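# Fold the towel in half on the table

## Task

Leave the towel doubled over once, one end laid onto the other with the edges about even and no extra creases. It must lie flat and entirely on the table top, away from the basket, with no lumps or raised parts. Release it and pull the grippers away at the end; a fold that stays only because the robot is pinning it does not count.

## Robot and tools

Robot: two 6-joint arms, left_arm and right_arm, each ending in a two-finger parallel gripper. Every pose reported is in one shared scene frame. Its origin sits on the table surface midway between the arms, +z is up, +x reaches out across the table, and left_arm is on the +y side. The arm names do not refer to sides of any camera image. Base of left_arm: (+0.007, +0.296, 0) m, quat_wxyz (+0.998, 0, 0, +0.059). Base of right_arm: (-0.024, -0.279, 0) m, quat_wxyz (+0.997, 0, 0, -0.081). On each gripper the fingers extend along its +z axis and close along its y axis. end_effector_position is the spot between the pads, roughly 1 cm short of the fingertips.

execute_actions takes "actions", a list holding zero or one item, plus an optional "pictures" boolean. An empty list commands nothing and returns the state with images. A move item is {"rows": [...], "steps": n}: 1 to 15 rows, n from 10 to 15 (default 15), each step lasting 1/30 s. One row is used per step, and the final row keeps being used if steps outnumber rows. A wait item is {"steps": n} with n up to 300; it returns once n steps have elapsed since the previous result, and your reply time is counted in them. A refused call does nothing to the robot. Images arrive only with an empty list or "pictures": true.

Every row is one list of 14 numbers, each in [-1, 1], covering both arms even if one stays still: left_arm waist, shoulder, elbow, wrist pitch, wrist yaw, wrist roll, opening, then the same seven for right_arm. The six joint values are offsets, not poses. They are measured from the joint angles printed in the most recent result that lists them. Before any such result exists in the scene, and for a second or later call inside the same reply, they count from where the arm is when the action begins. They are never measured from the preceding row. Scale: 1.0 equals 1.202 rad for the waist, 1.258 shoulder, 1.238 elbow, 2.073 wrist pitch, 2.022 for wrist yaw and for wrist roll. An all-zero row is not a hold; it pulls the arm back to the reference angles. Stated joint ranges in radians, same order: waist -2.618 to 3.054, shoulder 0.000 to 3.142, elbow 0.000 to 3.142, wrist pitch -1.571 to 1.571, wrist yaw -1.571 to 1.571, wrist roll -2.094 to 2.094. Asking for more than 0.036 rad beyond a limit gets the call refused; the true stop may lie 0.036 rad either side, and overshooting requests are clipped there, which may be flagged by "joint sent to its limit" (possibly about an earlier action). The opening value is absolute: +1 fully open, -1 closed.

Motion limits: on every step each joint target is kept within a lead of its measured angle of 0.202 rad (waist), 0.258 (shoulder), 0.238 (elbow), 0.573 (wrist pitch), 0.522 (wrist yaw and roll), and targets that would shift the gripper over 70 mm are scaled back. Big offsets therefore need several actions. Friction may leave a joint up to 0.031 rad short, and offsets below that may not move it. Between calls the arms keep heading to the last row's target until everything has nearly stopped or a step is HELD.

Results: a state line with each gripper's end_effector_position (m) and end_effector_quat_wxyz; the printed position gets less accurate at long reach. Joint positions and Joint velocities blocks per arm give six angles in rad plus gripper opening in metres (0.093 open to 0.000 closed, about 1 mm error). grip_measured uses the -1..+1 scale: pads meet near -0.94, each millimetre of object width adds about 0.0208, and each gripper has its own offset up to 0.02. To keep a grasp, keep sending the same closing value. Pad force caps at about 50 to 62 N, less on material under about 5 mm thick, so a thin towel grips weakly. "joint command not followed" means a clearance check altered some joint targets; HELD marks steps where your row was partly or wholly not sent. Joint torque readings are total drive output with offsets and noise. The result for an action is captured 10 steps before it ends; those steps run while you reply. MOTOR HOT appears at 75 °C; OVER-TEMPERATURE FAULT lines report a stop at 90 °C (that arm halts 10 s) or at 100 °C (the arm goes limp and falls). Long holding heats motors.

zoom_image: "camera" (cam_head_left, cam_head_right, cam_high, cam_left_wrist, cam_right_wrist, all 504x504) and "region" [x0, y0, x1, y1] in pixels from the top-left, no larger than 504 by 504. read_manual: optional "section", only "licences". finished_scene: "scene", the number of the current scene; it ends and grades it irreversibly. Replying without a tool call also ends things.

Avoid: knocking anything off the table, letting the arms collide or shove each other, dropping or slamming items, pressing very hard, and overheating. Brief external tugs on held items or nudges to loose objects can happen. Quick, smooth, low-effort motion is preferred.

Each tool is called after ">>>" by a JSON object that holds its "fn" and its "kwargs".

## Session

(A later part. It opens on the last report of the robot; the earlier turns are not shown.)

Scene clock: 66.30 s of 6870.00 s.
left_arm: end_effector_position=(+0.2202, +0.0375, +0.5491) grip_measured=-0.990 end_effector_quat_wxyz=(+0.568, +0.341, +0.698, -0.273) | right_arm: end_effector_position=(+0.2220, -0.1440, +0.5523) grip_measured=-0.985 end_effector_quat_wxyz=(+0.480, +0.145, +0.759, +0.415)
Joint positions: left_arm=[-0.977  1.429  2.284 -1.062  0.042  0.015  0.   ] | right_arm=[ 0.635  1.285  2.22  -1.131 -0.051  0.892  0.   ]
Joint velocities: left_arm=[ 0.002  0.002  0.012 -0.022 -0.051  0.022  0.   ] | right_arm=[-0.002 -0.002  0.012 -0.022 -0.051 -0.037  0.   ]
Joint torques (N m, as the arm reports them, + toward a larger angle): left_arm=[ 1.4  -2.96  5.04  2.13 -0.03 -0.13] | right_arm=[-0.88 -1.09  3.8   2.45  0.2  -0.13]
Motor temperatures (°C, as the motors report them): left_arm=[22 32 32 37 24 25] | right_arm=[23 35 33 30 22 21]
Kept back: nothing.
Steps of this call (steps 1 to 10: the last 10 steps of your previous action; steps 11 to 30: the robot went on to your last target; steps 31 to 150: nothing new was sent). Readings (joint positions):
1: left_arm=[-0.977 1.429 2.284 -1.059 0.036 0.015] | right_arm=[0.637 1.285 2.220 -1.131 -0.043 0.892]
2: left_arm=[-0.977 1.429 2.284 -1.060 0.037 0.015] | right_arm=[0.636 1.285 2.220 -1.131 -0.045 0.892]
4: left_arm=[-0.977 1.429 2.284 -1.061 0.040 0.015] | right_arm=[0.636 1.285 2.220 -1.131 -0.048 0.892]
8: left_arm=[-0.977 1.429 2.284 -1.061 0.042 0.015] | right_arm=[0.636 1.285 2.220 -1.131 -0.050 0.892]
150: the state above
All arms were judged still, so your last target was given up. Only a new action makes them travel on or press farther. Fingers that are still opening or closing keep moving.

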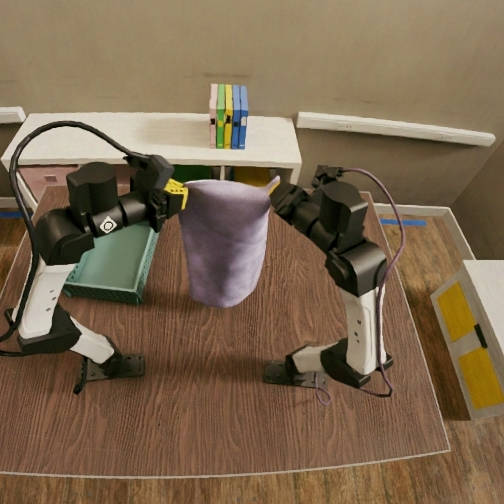

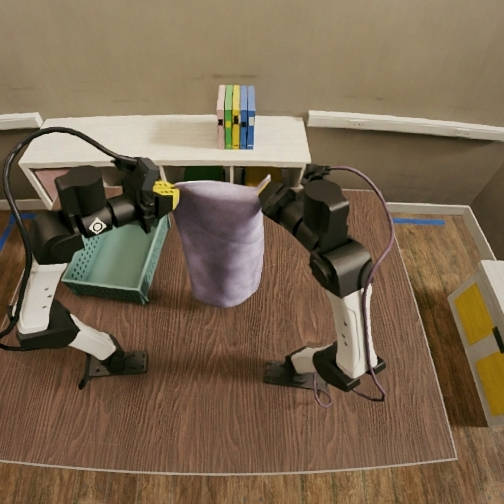

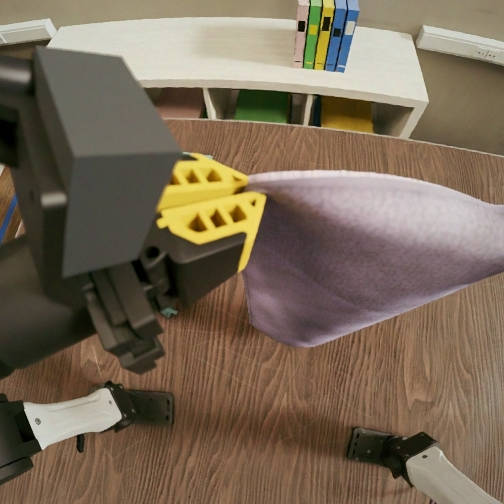

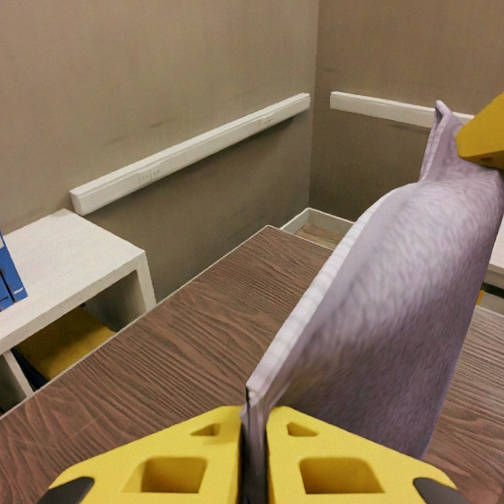

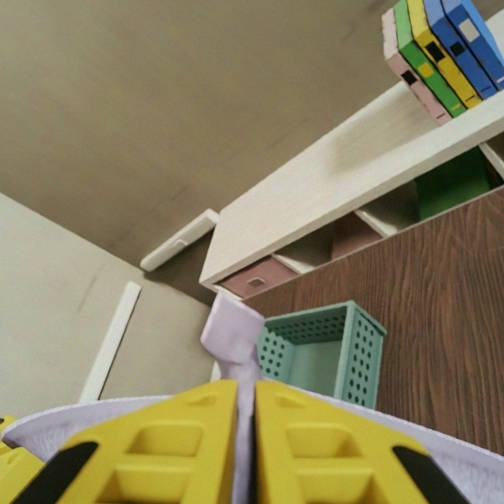

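>>> {"fn": "execute_actions", "kwargs": {"actions": [{"rows":[[0.009,0.008,0.003,0.004,0,0.002,-1,-0.006,0.009,0.001,0.006,0,-0.002,-1],[0.018,0.017,0.006,0.009,0,0.005,-1,-0.012,0.018,0.001,0.012,0,-0.003,-1],[0.027,0.025,0.009,0.013,0,0.007,-1,-0.017,0.027,0.002,0.018,0,-0.005,-1],[0.036,0.033,0.011,0.018,0,0.009,-1,-0.023,0.036,0.003,0.023,0,-0.006,-1],[0.045,0.042,0.014,0.022,0,0.012,-1,-0.029,0.045,0.003,0.029,0,-0.008,-1],[0.054,0.05,0.017,0.026,0,0.014,-1,-0.035,0.054,0.004,0.035,0,-0.009,-1],[0.063,0.058,0.02,0.031,0,0.016,-1,-0.04,0.063,0.005,0.041,0,-0.011,-1],[0.072,0.067,0.023,0.035,0,0.019,-1,-0.046,0.072,0.005,0.047,0,-0.012,-1],[0.08,0.075,0.026,0.04,0,0.021,-1,-0.051,0.081,0.006,0.053,0,-0.014,-1],[0.088,0.083,0.028,0.044,0,0.023,-1,-0.056,0.09,0.007,0.058,0,-0.015,-1],[0.096,0.092,0.031,0.048,0,0.026,-1,-0.061,0.099,0.007,0.064,0,-0.017,-1],[0.104,0.1,0.034,0.053,0,0.028,-1,-0.066,0.108,0.008,0.07,0,-0.018,-1],[0.112,0.108,0.037,0.057,0,0.03,-1,-0.071,0.117,0.009,0.076,0,-0.02,-1],[0.12,0.117,0.04,0.062,0,0.033,-1,-0.076,0.126,0.009,0.082,0,-0.021,-1],[0.128,0.125,0.043,0.066,0,0.035,-1,-0.081,0.135,0.01,0.088,0,-0.023,-1]],"steps":15}]}}

>>> {"fn": "execute_actions", "kwargs": {"actions": [{"rows":[[0.02,0.02,0.01,0.015,0,0.005,-1,-0.012,0.02,0.005,0.018,0,-0.003,-1],[0.028,0.028,0.013,0.02,0,0.007,-1,-0.017,0.029,0.006,0.024,0,-0.005,-1],[0.036,0.037,0.016,0.024,0,0.01,-1,-0.022,0.038,0.007,0.03,0,-0.006,-1],[0.044,0.045,0.019,0.029,0,0.012,-1,-0.027,0.047,0.008,0.036,0,-0.008,-1],[0.052,0.053,0.022,0.033,0,0.014,-1,-0.032,0.056,0.009,0.042,0,-0.009,-1],[0.06,0.062,0.025,0.038,0,0.017,-1,-0.037,0.065,0.01,0.048,0,-0.011,-1],[0.068,0.07,0.028,0.042,0,0.019,-1,-0.042,0.074,0.011,0.054,0,-0.012,-1],[0.075,0.078,0.031,0.047,0,0.021,-1,-0.046,0.083,0.012,0.06,0,-0.014,-1],[0.082,0.087,0.034,0.051,0,0.024,-1,-0.051,0.092,0.013,0.066,0,-0.015,-1],[0.089,0.095,0.037,0.056,0,0.026,-1,-0.055,0.101,0.014,0.072,0,-0.017,-1],[0.096,0.103,0.04,0.06,0,0.028,-1,-0.059,0.11,0.015,0.078,0,-0.018,-1],[0.103,0.112,0.043,0.065,0,0.031,-1,-0.063,0.119,0.016,0.084,0,-0.02,-1],[0.11,0.12,0.046,0.069,0,0.033,-1,-0.067,0.128,0.017,0.09,0,-0.021,-1],[0.116,0.128,0.049,0.074,0,0.035,-1,-0.071,0.137,0.018,0.096,0,-0.023,-1],[0.122,0.137,0.052,0.078,0,0.038,-1,-0.075,0.146,0.019,0.102,0,-0.024,-1]],"steps":15}]}}

>>> {"fn": "execute_actions", "kwargs": {"actions": [{"steps":45}], "pictures": true}}

Scene clock: 69.47 s of 6870.00 s.
left_arm: end_effector_position=(+0.2295, +0.0371, +0.5458) grip_measured=-0.990 end_effector_quat_wxyz=(+0.568, +0.339, +0.702, -0.265) | right_arm: end_effector_position=(+0.2291, -0.1425, +0.5515) grip_measured=-0.985 end_effector_quat_wxyz=(+0.480, +0.146, +0.759, +0.414)
Joint positions: left_arm=[-0.954  1.443  2.284 -1.057  0.049  0.023  0.   ] | right_arm=[ 0.623  1.299  2.22  -1.119 -0.06   0.891  0.   ]
Joint velocities: left_arm=[ 0.291  0.198 -0.007  0.11  -0.007  0.037  0.   ] | right_arm=[-0.154  0.208  0.022  0.256 -0.022  0.022  0.   ]
Joint torques (N m, as the arm reports them, + toward a larger angle): left_arm=[ 1.19 -0.94  6.63  2.34 -0.05 -0.04] | right_arm=[-0.77  0.96  4.15  2.61  0.18 -0.23]
Motor temperatures (°C, as the motors report them): left_arm=[22 31 31 37 24 25] | right_arm=[23 34 33 30 22 21]
Steps of this call (steps 1 to 90: nothing new was sent; steps 91 to 95: the first 5 steps of this action). Readings (joint positions):
91: left_arm=[-0.977 1.429 2.284 -1.062 0.044 0.015] | right_arm=[0.635 1.285 2.220 -1.131 -0.053 0.892]
92: left_arm=[-0.975 1.430 2.284 -1.062 0.045 0.016] | right_arm=[0.635 1.286 2.220 -1.131 -0.055 0.892]
94: left_arm=[-0.963 1.437 2.284 -1.061 0.049 0.020] | right_arm=[0.629 1.293 2.220 -1.125 -0.059 0.892]
95: the state above

Scene clock: 69.97 s of 6870.00 s.
left_arm: end_effector_position=(+0.3160, +0.0284, +0.5146) grip_measured=-0.990 end_effector_quat_wxyz=(+0.567, +0.312, +0.735, -0.203) | right_arm: end_effector_position=(+0.3140, -0.1364, +0.5247) grip_measured=-0.985 end_effector_quat_wxyz=(+0.483, +0.175, +0.773, +0.373)
Joint positions: left_arm=[-0.811  1.599  2.299 -0.978  0.05   0.072  0.   ] | right_arm=[ 0.535  1.471  2.22  -1.008 -0.06   0.864  0.   ]
Joint velocities: left_arm=[0.242 0.208 0.007 0.198 0.007 0.081 0.   ] | right_arm=[-0.144  0.232 -0.007  0.198  0.037 -0.037  0.   ]
Joint torques (N m, as the arm reports them, + toward a larger angle): left_arm=[ 1.05 -3.98  8.25  2.28  0.07 -0.05] | right_arm=[-0.51 -2.63  5.61  2.8   0.06 -0.22]
Motor temperatures (°C, as the motors report them): left_arm=[22 31 31 37 24 25] | right_arm=[23 34 33 31 22 21]
Steps of this call (steps 1 to 10: the last 10 steps of your previous action; steps 11 to 15: the first 5 steps of this action, its rows measured from where the robot was after step 10). Readings (joint positions):
10: left_arm=[-0.848 1.564 2.299 -0.995 0.050 0.062] | right_arm=[0.556 1.428 2.220 -1.028 -0.060 0.867]
11: left_arm=[-0.840 1.572 2.299 -0.990 0.050 0.063] | right_arm=[0.551 1.439 2.220 -1.022 -0.060 0.867]
12: left_arm=[-0.834 1.579 2.299 -0.989 0.050 0.064] | right_arm=[0.549 1.447 2.220 -1.021 -0.060 0.867]
14: left_arm=[-0.819 1.592 2.299 -0.984 0.050 0.069] | right_arm=[0.541 1.463 2.220 -1.015 -0.060 0.866]
15: the state above

Scene clock: 71.47 s of 6870.00 s.
left_arm: end_effector_position=(+0.3886, +0.0297, +0.4972) grip_measured=-0.990 end_effector_quat_wxyz=(+0.586, +0.296, +0.738, -0.157) | right_arm: end_effector_position=(+0.3874, -0.1367, +0.5062) grip_measured=-0.985 end_effector_quat_wxyz=(+0.504, +0.184, +0.767, +0.351)
Joint positions: left_arm=[-0.709  1.735  2.331 -0.864  0.05   0.133  0.   ] | right_arm=[ 0.473  1.618  2.22  -0.85  -0.06   0.829  0.   ]
Joint velocities: left_arm=[-0.002 -0.002  0.002  0.037  0.007 -0.007  0.   ] | right_arm=[-0.007  0.007  0.002  0.007  0.007 -0.051  0.   ]
Joint torques (N m, as the arm reports them, + toward a larger angle): left_arm=[ 0.7  -7.19  9.32  2.37  0.06 -0.06] | right_arm=[-0.46 -6.11  7.32  2.78  0.07 -0.22]
Motor temperatures (°C, as the motors report them): left_arm=[22 31 32 38 24 25] | right_arm=[23 34 33 31 22 21]
Kept back: nothing.
Steps of this call (steps 1 to 10: the last 10 steps of your previous action; steps 11 to 45: the robot went on to your last target). Readings (joint positions):
1: left_arm=[-0.802 1.607 2.299 -0.971 0.050 0.076] | right_arm=[0.529 1.480 2.220 -1.000 -0.060 0.863]
2: left_arm=[-0.792 1.616 2.299 -0.964 0.050 0.079] | right_arm=[0.523 1.489 2.220 -0.990 -0.060 0.861]
4: left_arm=[-0.773 1.638 2.307 -0.951 0.050 0.087] | right_arm=[0.512 1.510 2.220 -0.967 -0.060 0.856]
8: left_arm=[-0.740 1.686 2.322 -0.918 0.050 0.105] | right_arm=[0.491 1.558 2.220 -0.920 -0.060 0.846]
45: the state above
All arms were judged still, so your last target was given up. Only a new action makes them travel on or press farther. Fingers that are still opening or closing keep moving.

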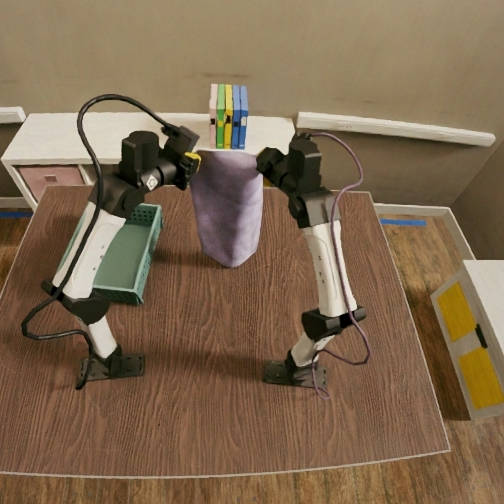

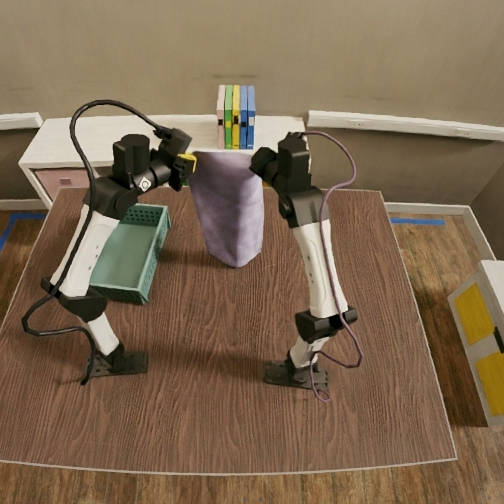

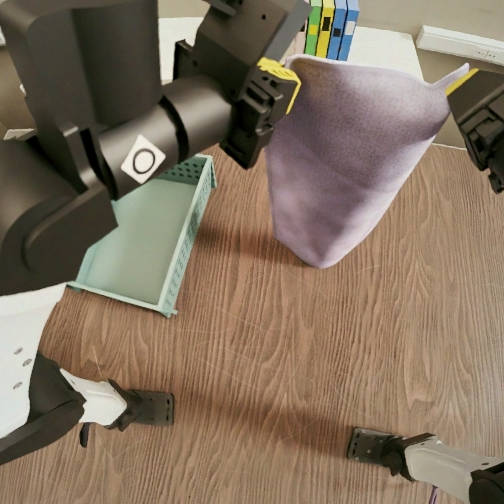

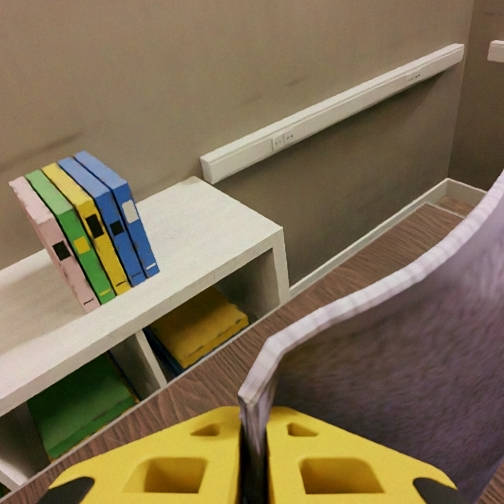

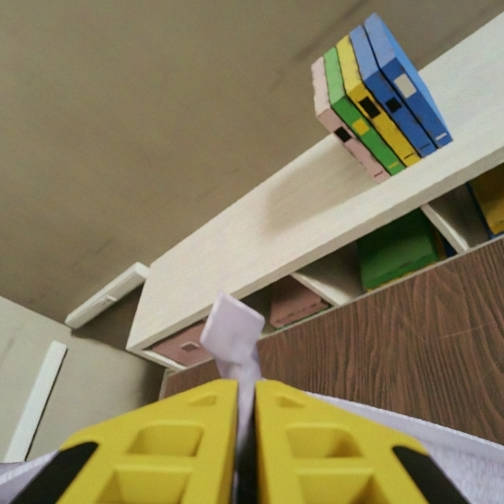

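>>> {"fn": "execute_actions", "kwargs": {"actions": [{"rows":[[-0.006,-0.029,-0.042,0.005,0,0,-1,0.002,-0.03,-0.04,0.001,0,0,-1],[-0.013,-0.057,-0.085,0.009,0,0,-1,0.005,-0.061,-0.08,0.003,0,0,-1],[-0.021,-0.086,-0.127,0.014,0,0,-1,0.009,-0.091,-0.12,0.004,0,0,-1],[-0.03,-0.115,-0.17,0.018,0,0,-1,0.014,-0.121,-0.161,0.006,0,0,-1],[-0.04,-0.144,-0.212,0.023,0,0,-1,0.019,-0.151,-0.201,0.007,0,0,-1],[-0.051,-0.172,-0.255,0.027,0,0,-1,0.025,-0.182,-0.241,0.009,0,0,-1],[-0.062,-0.201,-0.297,0.032,0,0,-1,0.031,-0.212,-0.281,0.01,0,0,-1],[-0.074,-0.23,-0.34,0.037,0,0,-1,0.038,-0.242,-0.321,0.011,0,0,-1],[-0.086,-0.258,-0.382,0.041,0,0,-1,0.045,-0.273,-0.361,0.013,0,0,-1],[-0.098,-0.287,-0.425,0.046,0,0,-1,0.052,-0.303,-0.401,0.014,0,0,-1],[-0.111,-0.316,-0.467,0.05,0,0,-1,0.06,-0.333,-0.442,0.016,0,0,-1],[-0.124,-0.345,-0.51,0.055,0,0,-1,0.068,-0.363,-0.482,0.017,0,0,-1],[-0.137,-0.373,-0.552,0.059,0,0,-1,0.076,-0.394,-0.522,0.019,0,0,-1],[-0.15,-0.402,-0.595,0.064,0,0,-1,0.085,-0.424,-0.562,0.02,0,0,-1]],"steps":15}]}}

>>> {"fn": "execute_actions", "kwargs": {"actions": [{"steps":30}], "pictures": true}}

Scene clock: 72.80 s of 6870.00 s.
left_arm: end_effector_position=(+0.3714, +0.0318, +0.4729) grip_measured=-0.990 end_effector_quat_wxyz=(+0.561, +0.308, +0.752, -0.157) | right_arm: end_effector_position=(+0.3694, -0.1404, +0.4813) grip_measured=-0.985 end_effector_quat_wxyz=(+0.484, +0.188, +0.784, +0.340)
Joint positions: left_arm=[-0.726  1.641  2.161 -0.847  0.05   0.133  0.   ] | right_arm=[ 0.478  1.518  2.056 -0.844 -0.06   0.829  0.   ]
Joint velocities: left_arm=[-0.276 -0.891 -1.433 -0.022 -0.081  0.037  0.   ] | right_arm=[ 0.125 -0.935 -1.404 -0.11  -0.066  0.051  0.   ]
Joint torques (N m, as the arm reports them, + toward a larger angle): left_arm=[-1.32 -9.29  6.64  2.33  0.07 -0.13] | right_arm=[ 1.04 -7.65  5.85  2.62  0.06 -0.12]
Motor temperatures (°C, as the motors report them): left_arm=[22 32 32 38 24 25] | right_arm=[23 34 33 31 22 21]
Steps of this call (steps 1 to 35: nothing new was sent; steps 36 to 40: the first 5 steps of this action). Readings (joint positions):
36: left_arm=[-0.709 1.731 2.323 -0.862 0.050 0.133] | right_arm=[0.473 1.614 2.212 -0.847 -0.060 0.829]
37: left_arm=[-0.710 1.719 2.299 -0.856 0.050 0.133] | right_arm=[0.473 1.601 2.189 -0.843 -0.060 0.829]
39: left_arm=[-0.718 1.671 2.212 -0.850 0.050 0.133] | right_arm=[0.475 1.551 2.105 -0.842 -0.060 0.829]
40: the state above

Scene clock: 73.80 s of 6870.00 s.
left_arm: end_effector_position=(+0.2622, +0.0353, +0.4165) grip_measured=-0.990 end_effector_quat_wxyz=(+0.522, +0.376, +0.740, -0.197) | right_arm: end_effector_position=(+0.2627, -0.1429, +0.4180) grip_measured=-0.985 end_effector_quat_wxyz=(+0.440, +0.154, +0.814, +0.347)
Joint positions: left_arm=[-0.887  1.241  1.613 -0.76   0.058  0.133  0.   ] | right_arm=[ 0.571  1.09   1.54  -0.832 -0.068  0.829  0.   ]
Joint velocities: left_arm=[-0.017 -0.002  0.007 -0.007  0.022 -0.007  0.   ] | right_arm=[-0.012  0.012  0.027  0.007  0.022 -0.007  0.   ]
Joint torques (N m, as the arm reports them, + toward a larger angle): left_arm=[-0.13 -4.4   5.96  2.24 -0.02 -0.13] | right_arm=[ 0.47 -2.14  4.94  2.64  0.14 -0.12]
Motor temperatures (°C, as the motors report them): left_arm=[22 32 32 38 24 25] | right_arm=[23 34 33 31 22 21]
Kept back: nothing.
Steps of this call (steps 1 to 10: the last 10 steps of your previous action; steps 11 to 30: the robot went on to your last target). Readings (joint positions):
1: left_arm=[-0.738 1.607 2.109 -0.844 0.050 0.133] | right_arm=[0.484 1.483 2.006 -0.845 -0.060 0.829]
2: left_arm=[-0.752 1.572 2.056 -0.841 0.050 0.133] | right_arm=[0.491 1.445 1.957 -0.845 -0.060 0.829]
4: left_arm=[-0.782 1.498 1.952 -0.831 0.050 0.133] | right_arm=[0.507 1.364 1.860 -0.845 -0.060 0.829]
8: left_arm=[-0.843 1.341 1.748 -0.798 0.050 0.133] | right_arm=[0.544 1.196 1.670 -0.834 -0.060 0.829]
30: the state above

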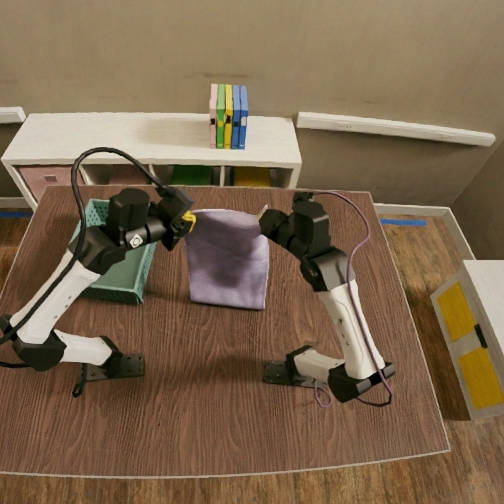

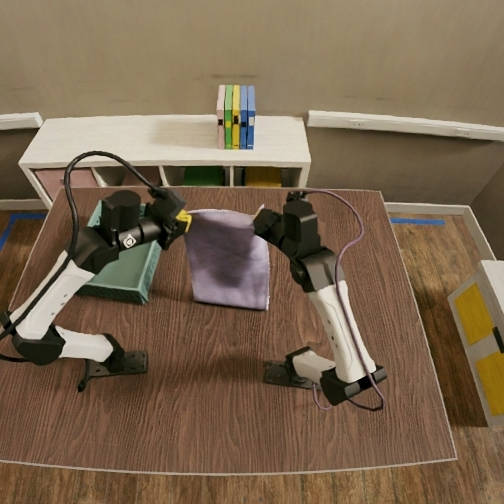

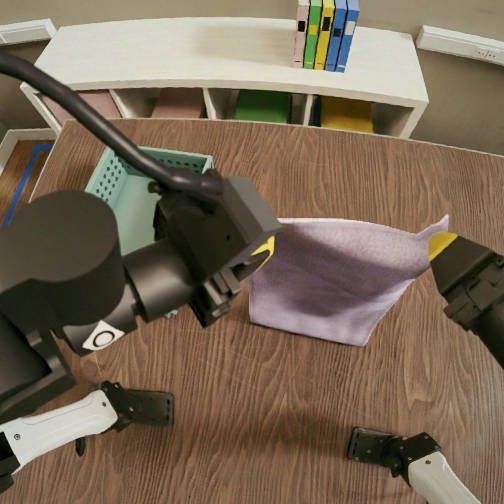

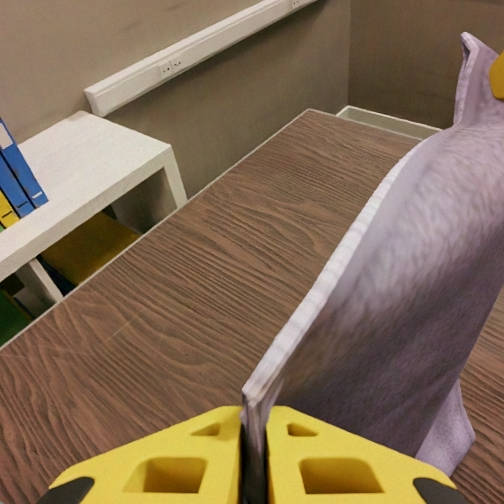

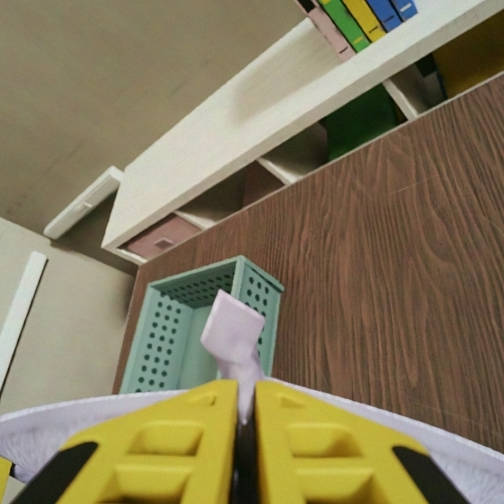

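>>> {"fn": "execute_actions", "kwargs": {"actions": [{"steps":20}], "pictures": true}}

>>> {"fn": "zoom_image", "kwargs": {"camera": "cam_head_left", "region": [150, 180, 330, 340]}}

Scene clock: 74.47 s of 6870.00 s.
left_arm: end_effector_position=(+0.2623, +0.0352, +0.4167) grip_measured=-0.990 end_effector_quat_wxyz=(+0.522, +0.376, +0.740, -0.197) | right_arm: end_effector_position=(+0.2628, -0.1428, +0.4181) grip_measured=-0.985 end_effector_quat_wxyz=(+0.440, +0.154, +0.814, +0.347)
Joint positions: left_arm=[-0.887  1.241  1.613 -0.759  0.058  0.133  0.   ] | right_arm=[ 0.571  1.09   1.54  -0.832 -0.068  0.829  0.   ]
Joint velocities: left_arm=[-0.002 -0.002 -0.022 -0.081  0.007 -0.081  0.   ] | right_arm=[ 0.012  0.002  0.012 -0.051 -0.066 -0.051  0.   ]
Joint torques (N m, as the arm reports them, + toward a larger angle): left_arm=[-0.12 -4.39  5.86  2.3  -0.03 -0.12] | right_arm=[ 0.47 -2.13  4.95  2.64  0.13 -0.12]
Motor temperatures (°C, as the motors report them): left_arm=[22 32 32 38 24 25] | right_arm=[23 34 33 31 22 21]
Kept back: nothing.
Steps of this call (steps 1 to 15: the robot went on to your last target; steps 16 to 20: nothing new was sent). Readings (joint positions):
1: left_arm=[-0.887 1.241 1.613 -0.760 0.058 0.133] | right_arm=[0.571 1.090 1.540 -0.832 -0.068 0.829]
2: left_arm=[-0.887 1.241 1.613 -0.759 0.058 0.133] | right_arm=[0.571 1.090 1.540 -0.832 -0.068 0.829]
4: left_arm=[-0.887 1.241 1.613 -0.759 0.058 0.133] | right_arm=[0.571 1.090 1.540 -0.832 -0.068 0.829]
8: left_arm=[-0.887 1.241 1.613 -0.759 0.058 0.133] | right_arm=[0.571 1.090 1.540 -0.832 -0.068 0.829]
20: the state above
All arms were judged still, so your last target was given up. Only a new action makes them travel on or press farther. Fingers that are still opening or closing keep moving.

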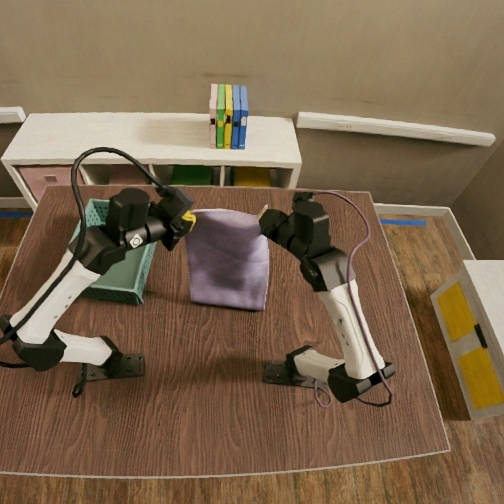

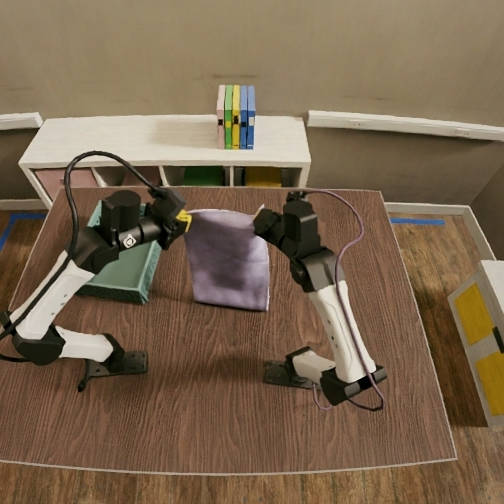

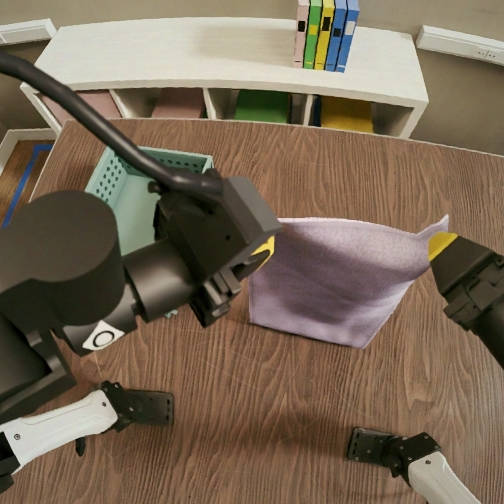

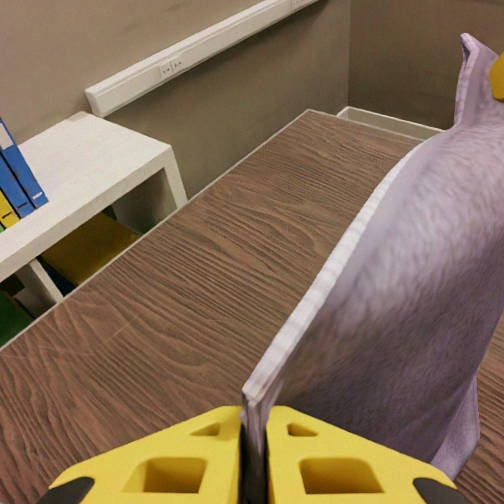

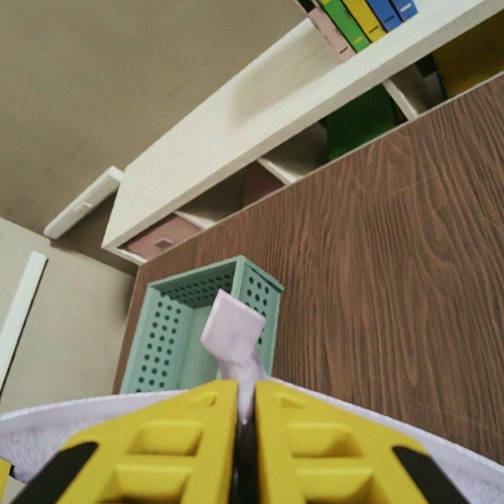

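Region (150, 180, 330, 340) of cam_head_left's 504x504 image, scaled by 2.800, with more detail than that image has.

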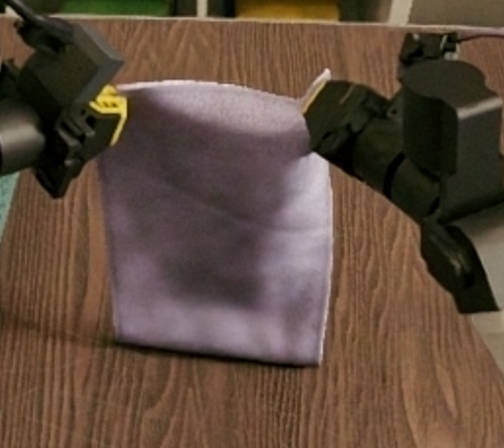

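>>> {"fn": "execute_actions", "kwargs": {"actions": [{"rows":[[-0.012,-0.005,-0.012,-0.01,0,-0.005,-1,0.008,-0.009,-0.013,-0.013,0,0.01,-1],[-0.024,-0.01,-0.024,-0.02,0,-0.009,-1,0.017,-0.019,-0.025,-0.025,0,0.019,-1],[-0.037,-0.015,-0.036,-0.03,0,-0.014,-1,0.026,-0.028,-0.038,-0.038,0,0.029,-1],[-0.05,-0.021,-0.048,-0.041,0,-0.019,-1,0.036,-0.038,-0.051,-0.05,0,0.038,-1],[-0.064,-0.026,-0.06,-0.051,0,-0.023,-1,0.046,-0.047,-0.064,-0.063,0,0.048,-1],[-0.078,-0.031,-0.072,-0.061,0,-0.028,-1,0.056,-0.057,-0.076,-0.075,0,0.057,-1],[-0.092,-0.036,-0.085,-0.071,0,-0.032,-1,0.067,-0.066,-0.089,-0.088,0,0.067,-1],[-0.106,-0.041,-0.097,-0.081,0,-0.037,-1,0.078,-0.075,-0.102,-0.101,0,0.077,-1],[-0.12,-0.046,-0.109,-0.091,0,-0.042,-1,0.089,-0.085,-0.114,-0.113,0,0.086,-1],[-0.135,-0.051,-0.121,-0.101,0,-0.046,-1,0.1,-0.094,-0.127,-0.126,0,0.096,-1],[-0.15,-0.057,-0.133,-0.112,0,-0.051,-1,0.112,-0.104,-0.14,-0.138,0,0.105,-1],[-0.165,-0.062,-0.145,-0.122,0,-0.056,-1,0.124,-0.113,-0.153,-0.151,0,0.115,-1],[-0.18,-0.067,-0.157,-0.132,0,-0.06,-1,0.136,-0.123,-0.165,-0.163,0,0.124,-1],[-0.195,-0.072,-0.169,-0.142,0,-0.065,-1,0.148,-0.132,-0.178,-0.176,0,0.134,-1]],"steps":15}]}}

>>> {"fn": "execute_actions", "kwargs": {"actions": [{"steps":40}], "pictures": true}}

Scene clock: 76.43 s of 6870.00 s.
left_arm: end_effector_position=(+0.2483, +0.0277, +0.4013) grip_measured=-0.990 end_effector_quat_wxyz=(+0.497, +0.391, +0.747, -0.206) | right_arm: end_effector_position=(+0.2512, -0.1378, +0.4000) grip_measured=-0.985 end_effector_quat_wxyz=(+0.409, +0.162, +0.828, +0.348)
Joint positions: left_arm=[-0.929  1.234  1.587 -0.79   0.058  0.116  0.   ] | right_arm=[ 0.601  1.069  1.505 -0.875 -0.068  0.867  0.   ]
Joint velocities: left_arm=[-0.432 -0.115 -0.383 -0.374 -0.022 -0.168  0.   ] | right_arm=[ 0.305 -0.281 -0.471 -0.564 -0.007  0.359  0.   ]
Joint torques (N m, as the arm reports them, + toward a larger angle): left_arm=[-0.91 -4.86  5.53  1.93  0.07 -0.18] | right_arm=[ 0.78 -3.17  4.85  2.3   0.07 -0.07]
Motor temperatures (°C, as the motors report them): left_arm=[22 31 32 38 24 25] | right_arm=[23 34 33 31 22 21]
Steps of this call (steps 1 to 54: nothing new was sent; steps 55 to 59: the first 5 steps of this action). Readings (joint positions):
55: left_arm=[-0.888 1.241 1.613 -0.760 0.058 0.132] | right_arm=[0.572 1.090 1.540 -0.834 -0.068 0.831]
56: left_arm=[-0.893 1.241 1.613 -0.766 0.058 0.131] | right_arm=[0.576 1.089 1.538 -0.839 -0.068 0.837]
58: left_arm=[-0.914 1.238 1.600 -0.778 0.058 0.122] | right_arm=[0.591 1.079 1.520 -0.858 -0.068 0.855]
59: the state above

Scene clock: 77.77 s of 6870.00 s.
left_arm: end_effector_position=(+0.1667, +0.0311, +0.3027) grip_measured=-0.990 end_effector_quat_wxyz=(+0.320, +0.455, +0.806, -0.203) | right_arm: end_effector_position=(+0.1674, -0.1409, +0.3011) grip_measured=-0.985 end_effector_quat_wxyz=(+0.227, +0.224, +0.900, +0.297)
Joint positions: left_arm=[-1.114  1.171  1.421 -1.044  0.058  0.008  0.   ] | right_arm=[ 0.741  0.942  1.333 -1.199 -0.068  1.093  0.   ]
Joint velocities: left_arm=[-0.002 -0.002 -0.007 -0.037  0.022 -0.007  0.   ] | right_arm=[ 0.017 -0.002  0.017 -0.022 -0.022 -0.037  0.   ]
Joint torques (N m, as the arm reports them, + toward a larger angle): left_arm=[-0.63 -4.53  6.17  1.63  0.08 -0.16] | right_arm=[ 0.82 -1.82  4.97  1.97  0.08 -0.05]
Motor temperatures (°C, as the motors report them): left_arm=[22 31 32 38 24 25] | right_arm=[23 34 33 31 22 21]
Kept back: nothing.
Steps of this call (steps 1 to 10: the last 10 steps of your previous action; steps 11 to 40: the robot went on to your last target). Readings (joint positions):
1: left_arm=[-0.945 1.229 1.572 -0.805 0.058 0.110] | right_arm=[0.613 1.058 1.489 -0.895 -0.068 0.880]
2: left_arm=[-0.961 1.224 1.556 -0.822 0.058 0.103] | right_arm=[0.624 1.046 1.472 -0.919 -0.068 0.895]
4: left_arm=[-0.995 1.214 1.523 -0.860 0.058 0.088] | right_arm=[0.650 1.023 1.439 -0.969 -0.068 0.928]
8: left_arm=[-1.066 1.192 1.460 -0.942 0.058 0.054] | right_arm=[0.705 0.974 1.375 -1.072 -0.068 0.998]
40: the state above

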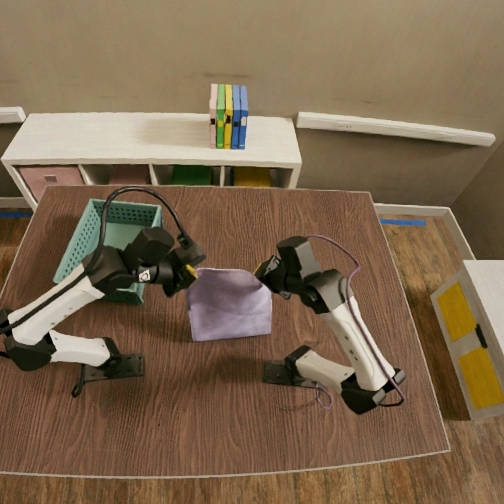

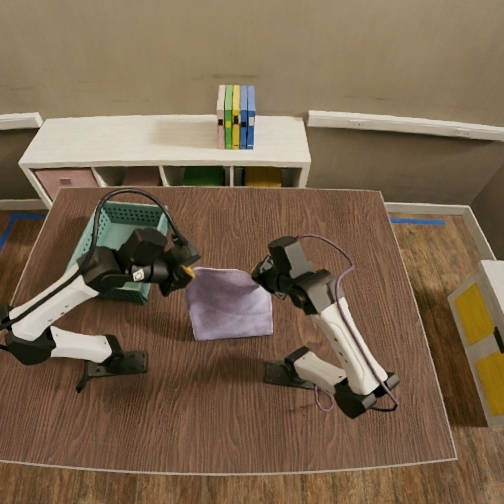

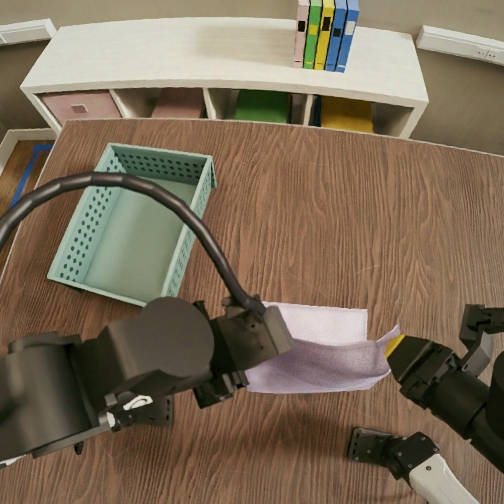

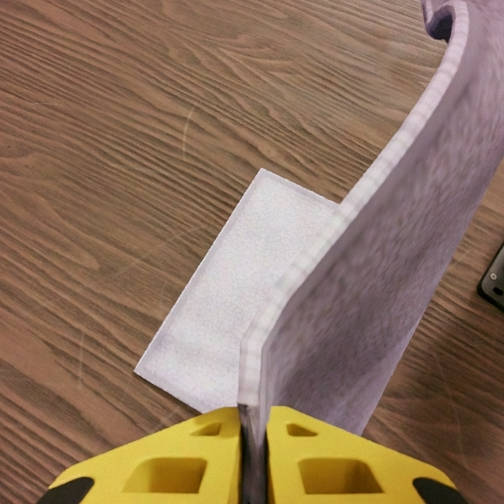

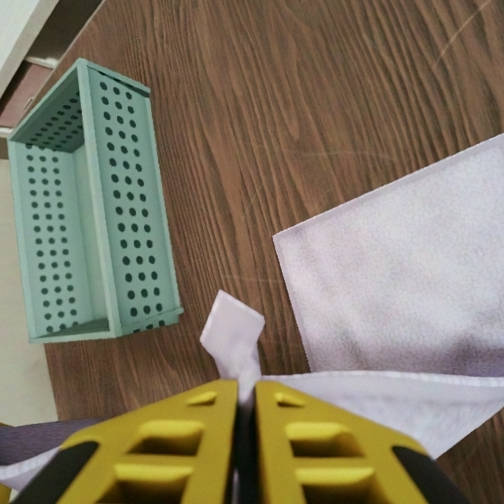

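>>> {"fn": "execute_actions", "kwargs": {"actions": [{"rows":[[0,0.004,-0.022,0.009,0,-0.003,-1,-0.005,-0.003,-0.027,0.008,0,0.006,-1],[0,0.008,-0.045,0.018,0,-0.006,-1,-0.01,-0.007,-0.055,0.017,0,0.011,-1],[0,0.012,-0.067,0.027,0,-0.009,-1,-0.015,-0.01,-0.082,0.025,0,0.017,-1],[0,0.016,-0.09,0.036,0,-0.011,-1,-0.021,-0.013,-0.109,0.033,0,0.022,-1],[0,0.02,-0.112,0.045,0,-0.014,-1,-0.026,-0.017,-0.136,0.042,0,0.028,-1],[0,0.024,-0.135,0.054,0,-0.017,-1,-0.031,-0.02,-0.164,0.05,0,0.033,-1],[0,0.027,-0.157,0.063,0,-0.02,-1,-0.036,-0.024,-0.191,0.058,0,0.039,-1],[0,0.031,-0.18,0.072,0,-0.023,-1,-0.041,-0.027,-0.218,0.067,0,0.045,-1],[0,0.035,-0.202,0.081,0,-0.026,-1,-0.046,-0.03,-0.246,0.075,0,0.05,-1],[0,0.039,-0.225,0.09,0,-0.029,-1,-0.051,-0.034,-0.273,0.084,0,0.056,-1],[0,0.043,-0.247,0.099,0,-0.031,-1,-0.057,-0.037,-0.3,0.092,0,0.061,-1],[0,0.047,-0.27,0.108,0,-0.034,-1,-0.062,-0.04,-0.327,0.1,0,0.067,-1],[0,0.051,-0.292,0.117,0,-0.037,-1,-0.067,-0.044,-0.355,0.109,0,0.072,-1],[0,0.055,-0.315,0.126,0,-0.04,-1,-0.072,-0.047,-0.382,0.117,0,0.078,-1]],"steps":15}]}}

>>> {"fn": "execute_actions", "kwargs": {"actions": [{"steps":35}], "pictures": true}}

Scene clock: 79.80 s of 6870.00 s.
left_arm: end_effector_position=(+0.1685, +0.0283, +0.2840) grip_measured=-0.990 end_effector_quat_wxyz=(+0.310, +0.453, +0.812, -0.199) | right_arm: end_effector_position=(+0.1712, -0.1422, +0.2752) grip_measured=-0.985 end_effector_quat_wxyz=(+0.211, +0.242, +0.904, +0.283)
Joint positions: left_arm=[-1.114  1.171  1.356 -1.002  0.058 -0.     0.   ] | right_arm=[ 0.728  0.935  1.243 -1.16  -0.068  1.113  0.   ]
Joint velocities: left_arm=[-0.002 -0.002 -0.808  0.315  0.022 -0.095  0.   ] | right_arm=[-0.178 -0.022 -0.95   0.271  0.007  0.198  0.   ]
Joint torques (N m, as the arm reports them, + toward a larger angle): left_arm=[ 0.08 -1.07  5.73  1.69  0.08 -0.14] | right_arm=[-0.4  -1.54  4.76  1.91  0.07 -0.03]
Motor temperatures (°C, as the motors report them): left_arm=[22 31 32 38 24 25] | right_arm=[23 34 33 31 22 21]
Steps of this call (steps 1 to 15: the robot went on to your last target; steps 16 to 56: nothing new was sent; steps 57 to 61: the first 5 steps of this action). Readings (joint positions):
57: left_arm=[-1.114 1.171 1.421 -1.044 0.058 0.008] | right_arm=[0.741 0.942 1.331 -1.198 -0.068 1.094]
58: left_arm=[-1.114 1.171 1.415 -1.038 0.058 0.007] | right_arm=[0.740 0.940 1.321 -1.192 -0.068 1.096]
60: left_arm=[-1.114 1.171 1.382 -1.014 0.058 0.003] | right_arm=[0.734 0.937 1.275 -1.171 -0.068 1.106]
61: the state above

Scene clock: 80.97 s of 6870.00 s.
left_arm: end_effector_position=(+0.1704, +0.0243, +0.1712) grip_measured=-0.990 end_effector_quat_wxyz=(+0.229, +0.437, +0.853, -0.169) | right_arm: end_effector_position=(+0.1734, -0.1568, +0.1679) grip_measured=-0.985 end_effector_quat_wxyz=(+0.150, +0.339, +0.899, +0.235)
Joint positions: left_arm=[-1.114  1.238  1.044 -0.802  0.061 -0.067  0.   ] | right_arm=[ 0.663  0.901  0.869 -0.978 -0.076  1.244  0.   ]
Joint velocities: left_arm=[ 0.007 -0.012  0.002  0.037  0.007  0.081  0.   ] | right_arm=[-0.012  0.002 -0.012 -0.081  0.022  0.007  0.   ]
Joint torques (N m, as the arm reports them, + toward a larger angle): left_arm=[ 0.07 -3.94  7.21  1.62  0.06 -0.17] | right_arm=[-0.52 -2.41  6.18  1.82  0.16 -0.04]
Motor temperatures (°C, as the motors report them): left_arm=[22 31 32 38 24 25] | right_arm=[23 33 33 31 22 21]
Kept back: nothing.
Steps of this call (steps 1 to 10: the last 10 steps of your previous action; steps 11 to 35: the robot went on to your last target). Readings (joint positions):
1: left_arm=[-1.114 1.172 1.326 -0.990 0.058 -0.004] | right_arm=[0.722 0.934 1.208 -1.149 -0.068 1.120]
2: left_arm=[-1.114 1.176 1.297 -0.979 0.058 -0.008] | right_arm=[0.716 0.933 1.171 -1.138 -0.068 1.129]
4: left_arm=[-1.114 1.187 1.237 -0.953 0.058 -0.018] | right_arm=[0.704 0.931 1.098 -1.115 -0.068 1.147]
8: left_arm=[-1.114 1.214 1.122 -0.887 0.058 -0.038] | right_arm=[0.679 0.916 0.961 -1.057 -0.068 1.189]
35: the state above

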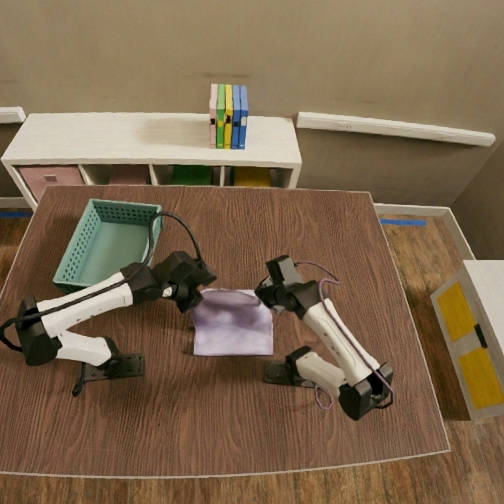

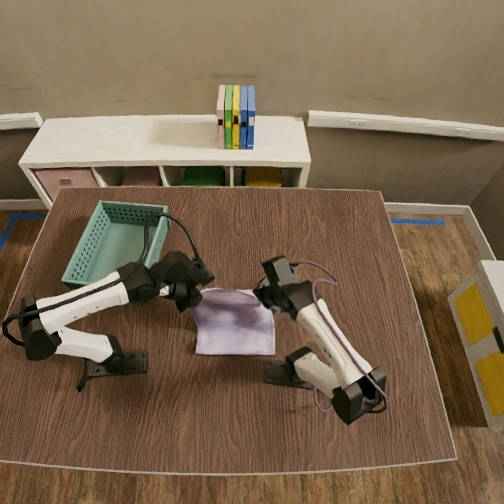

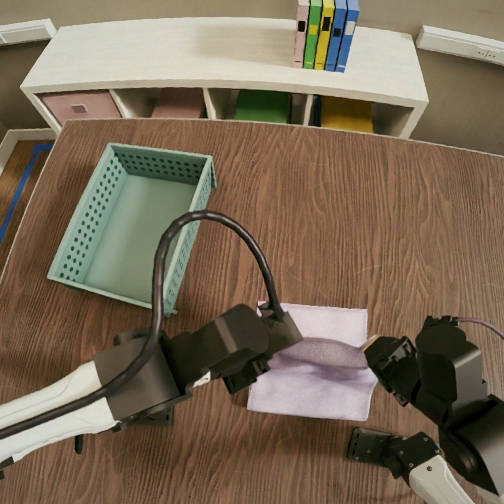

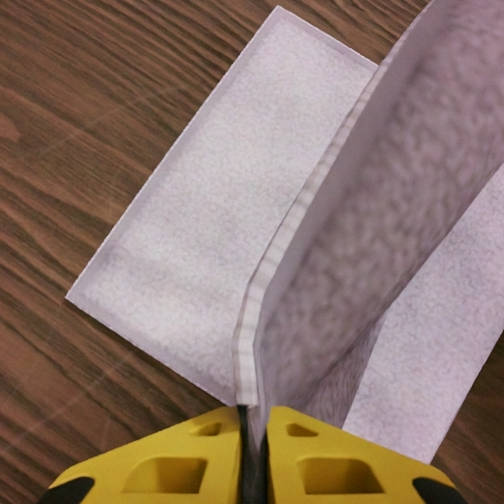

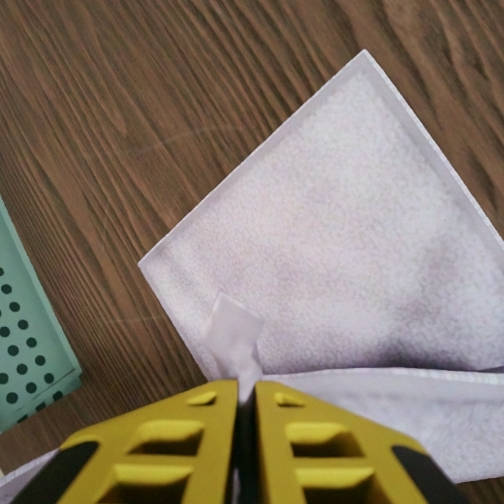

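>>> {"fn": "execute_actions", "kwargs": {"actions": [{"rows":[[-0.012,-0.005,0.008,-0.007,0,-0.006,-1,0.009,-0.01,0.01,-0.011,0,0.005,-1],[-0.024,-0.011,0.016,-0.015,0,-0.013,-1,0.019,-0.019,0.02,-0.021,0,0.011,-1],[-0.036,-0.016,0.024,-0.022,0,-0.019,-1,0.029,-0.029,0.03,-0.032,0,0.016,-1],[-0.048,-0.021,0.032,-0.029,0,-0.026,-1,0.04,-0.038,0.039,-0.042,0,0.022,-1],[-0.06,-0.027,0.04,-0.037,0,-0.032,-1,0.051,-0.048,0.049,-0.053,0,0.027,-1],[-0.072,-0.032,0.048,-0.044,0,-0.039,-1,0.062,-0.057,0.059,-0.063,0,0.033,-1],[-0.084,-0.037,0.056,-0.051,0,-0.045,-1,0.073,-0.067,0.069,-0.074,0,0.038,-1],[-0.095,-0.043,0.065,-0.059,0,-0.051,-1,0.085,-0.076,0.079,-0.085,0,0.044,-1],[-0.107,-0.048,0.073,-0.066,0,-0.058,-1,0.097,-0.086,0.089,-0.095,0,0.049,-1],[-0.119,-0.054,0.081,-0.074,0,-0.064,-1,0.109,-0.095,0.099,-0.106,0,0.055,-1],[-0.131,-0.059,0.089,-0.081,0,-0.071,-1,0.121,-0.105,0.108,-0.116,0,0.06,-1],[-0.143,-0.064,0.097,-0.088,0,-0.077,-1,0.133,-0.114,0.118,-0.127,0,0.066,-1],[-0.155,-0.07,0.105,-0.096,0,-0.084,-1,0.145,-0.124,0.128,-0.137,0,0.071,-1],[-0.167,-0.075,0.113,-0.103,0,-0.09,-1,0.158,-0.133,0.138,-0.148,0,0.077,-1]],"steps":15}]}}

>>> {"fn": "execute_actions", "kwargs": {"actions": [{"steps":35}], "pictures": true}}

Scene clock: 82.90 s of 6870.00 s.
left_arm: end_effector_position=(+0.1578, +0.0220, +0.1703) grip_measured=-0.990 end_effector_quat_wxyz=(+0.215, +0.444, +0.853, -0.170) | right_arm: end_effector_position=(+0.1612, -0.1552, +0.1684) grip_measured=-0.985 end_effector_quat_wxyz=(+0.137, +0.334, +0.904, +0.230)
Joint positions: left_arm=[-1.152  1.238  1.051 -0.83   0.061 -0.092  0.   ] | right_arm=[ 0.697  0.885  0.879 -1.026 -0.076  1.263  0.   ]
Joint velocities: left_arm=[-0.418  0.002  0.149 -0.344  0.007 -0.256  0.   ] | right_arm=[ 0.369 -0.295  0.217 -0.52   0.095  0.227  0.   ]
Joint torques (N m, as the arm reports them, + toward a larger angle): left_arm=[-0.77 -6.82 11.13  1.47  0.09 -0.17] | right_arm=[ 0.65 -3.08  9.65  1.74  0.07 -0.05]
Motor temperatures (°C, as the motors report them): left_arm=[22 31 32 38 24 25] | right_arm=[23 33 33 31 22 21]
Steps of this call (steps 1 to 15: the robot went on to your last target; steps 16 to 53: nothing new was sent; steps 54 to 58: the first 5 steps of this action). Readings (joint positions):
54: left_arm=[-1.114 1.238 1.044 -0.802 0.061 -0.068] | right_arm=[0.663 0.901 0.869 -0.980 -0.076 1.244]
55: left_arm=[-1.118 1.238 1.044 -0.804 0.061 -0.071] | right_arm=[0.666 0.901 0.869 -0.985 -0.076 1.247]
57: left_arm=[-1.138 1.238 1.046 -0.818 0.061 -0.084] | right_arm=[0.684 0.893 0.872 -1.008 -0.076 1.257]
58: the state above

Scene clock: 84.07 s of 6870.00 s.
left_arm: end_effector_position=(+0.1053, +0.0231, +0.2140) grip_measured=-0.990 end_effector_quat_wxyz=(+0.196, +0.444, +0.849, -0.209) | right_arm: end_effector_position=(+0.1040, -0.1589, +0.2124) grip_measured=-0.985 end_effector_quat_wxyz=(+0.110, +0.324, +0.903, +0.259)
Joint positions: left_arm=[-1.306  1.156  1.163 -1.001  0.061 -0.242  0.   ] | right_arm=[ 0.845  0.743  1.019 -1.28  -0.076  1.393  0.   ]
Joint velocities: left_arm=[-0.002 -0.012  0.012 -0.007 -0.066  0.095  0.   ] | right_arm=[ 0.012 -0.032 -0.012 -0.081 -0.007  0.022  0.   ]
Joint torques (N m, as the arm reports them, + toward a larger angle): left_arm=[-0.68 -4.02  9.78  1.3   0.07 -0.17] | right_arm=[ 0.79  0.01  7.8   1.54  0.08 -0.04]
Motor temperatures (°C, as the motors report them): left_arm=[22 31 32 37 24 25] | right_arm=[23 33 33 31 22 21]
Kept back: nothing.
Steps of this call (steps 1 to 10: the last 10 steps of your previous action; steps 11 to 35: the robot went on to your last target). Readings (joint positions):
1: left_arm=[-1.167 1.237 1.057 -0.842 0.061 -0.101] | right_arm=[0.710 0.875 0.889 -1.044 -0.076 1.271]
2: left_arm=[-1.182 1.232 1.066 -0.855 0.061 -0.111] | right_arm=[0.723 0.862 0.901 -1.062 -0.076 1.279]
4: left_arm=[-1.211 1.218 1.086 -0.881 0.061 -0.132] | right_arm=[0.750 0.834 0.930 -1.098 -0.076 1.298]
8: left_arm=[-1.268 1.182 1.133 -0.934 0.061 -0.179] | right_arm=[0.808 0.781 0.984 -1.174 -0.076 1.337]
35: the state above

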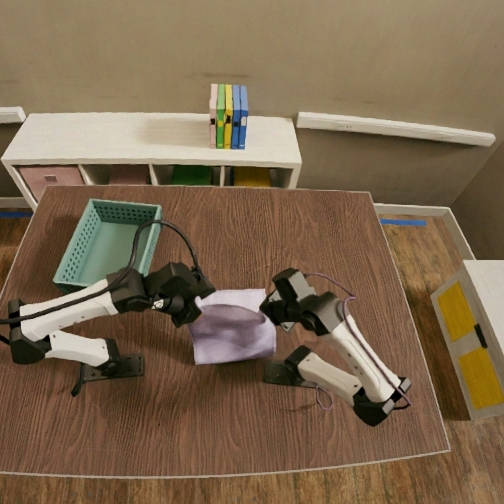

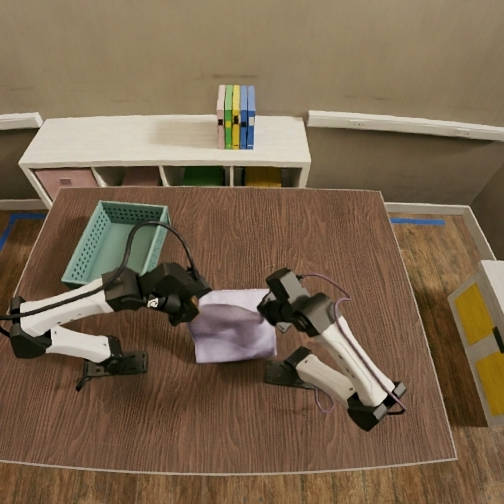

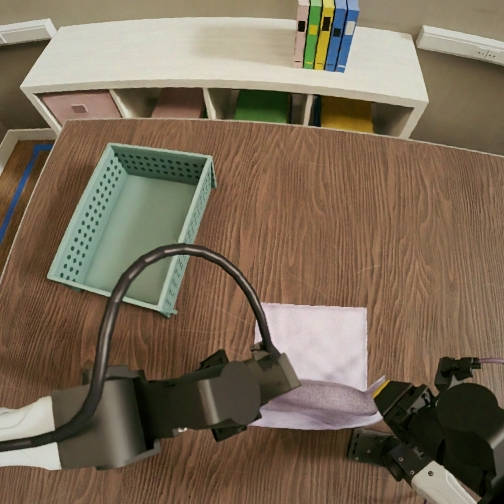

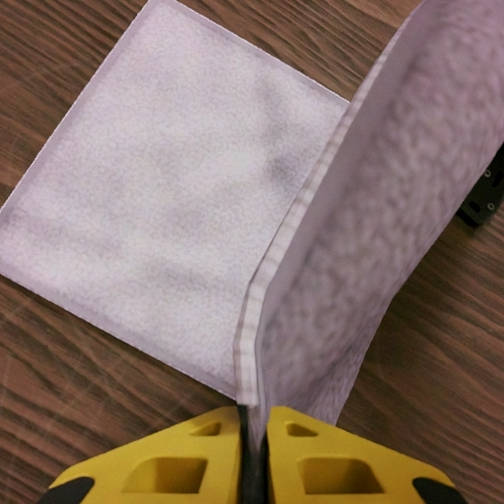

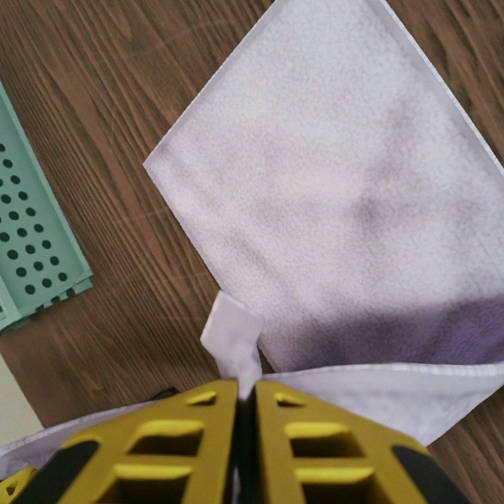

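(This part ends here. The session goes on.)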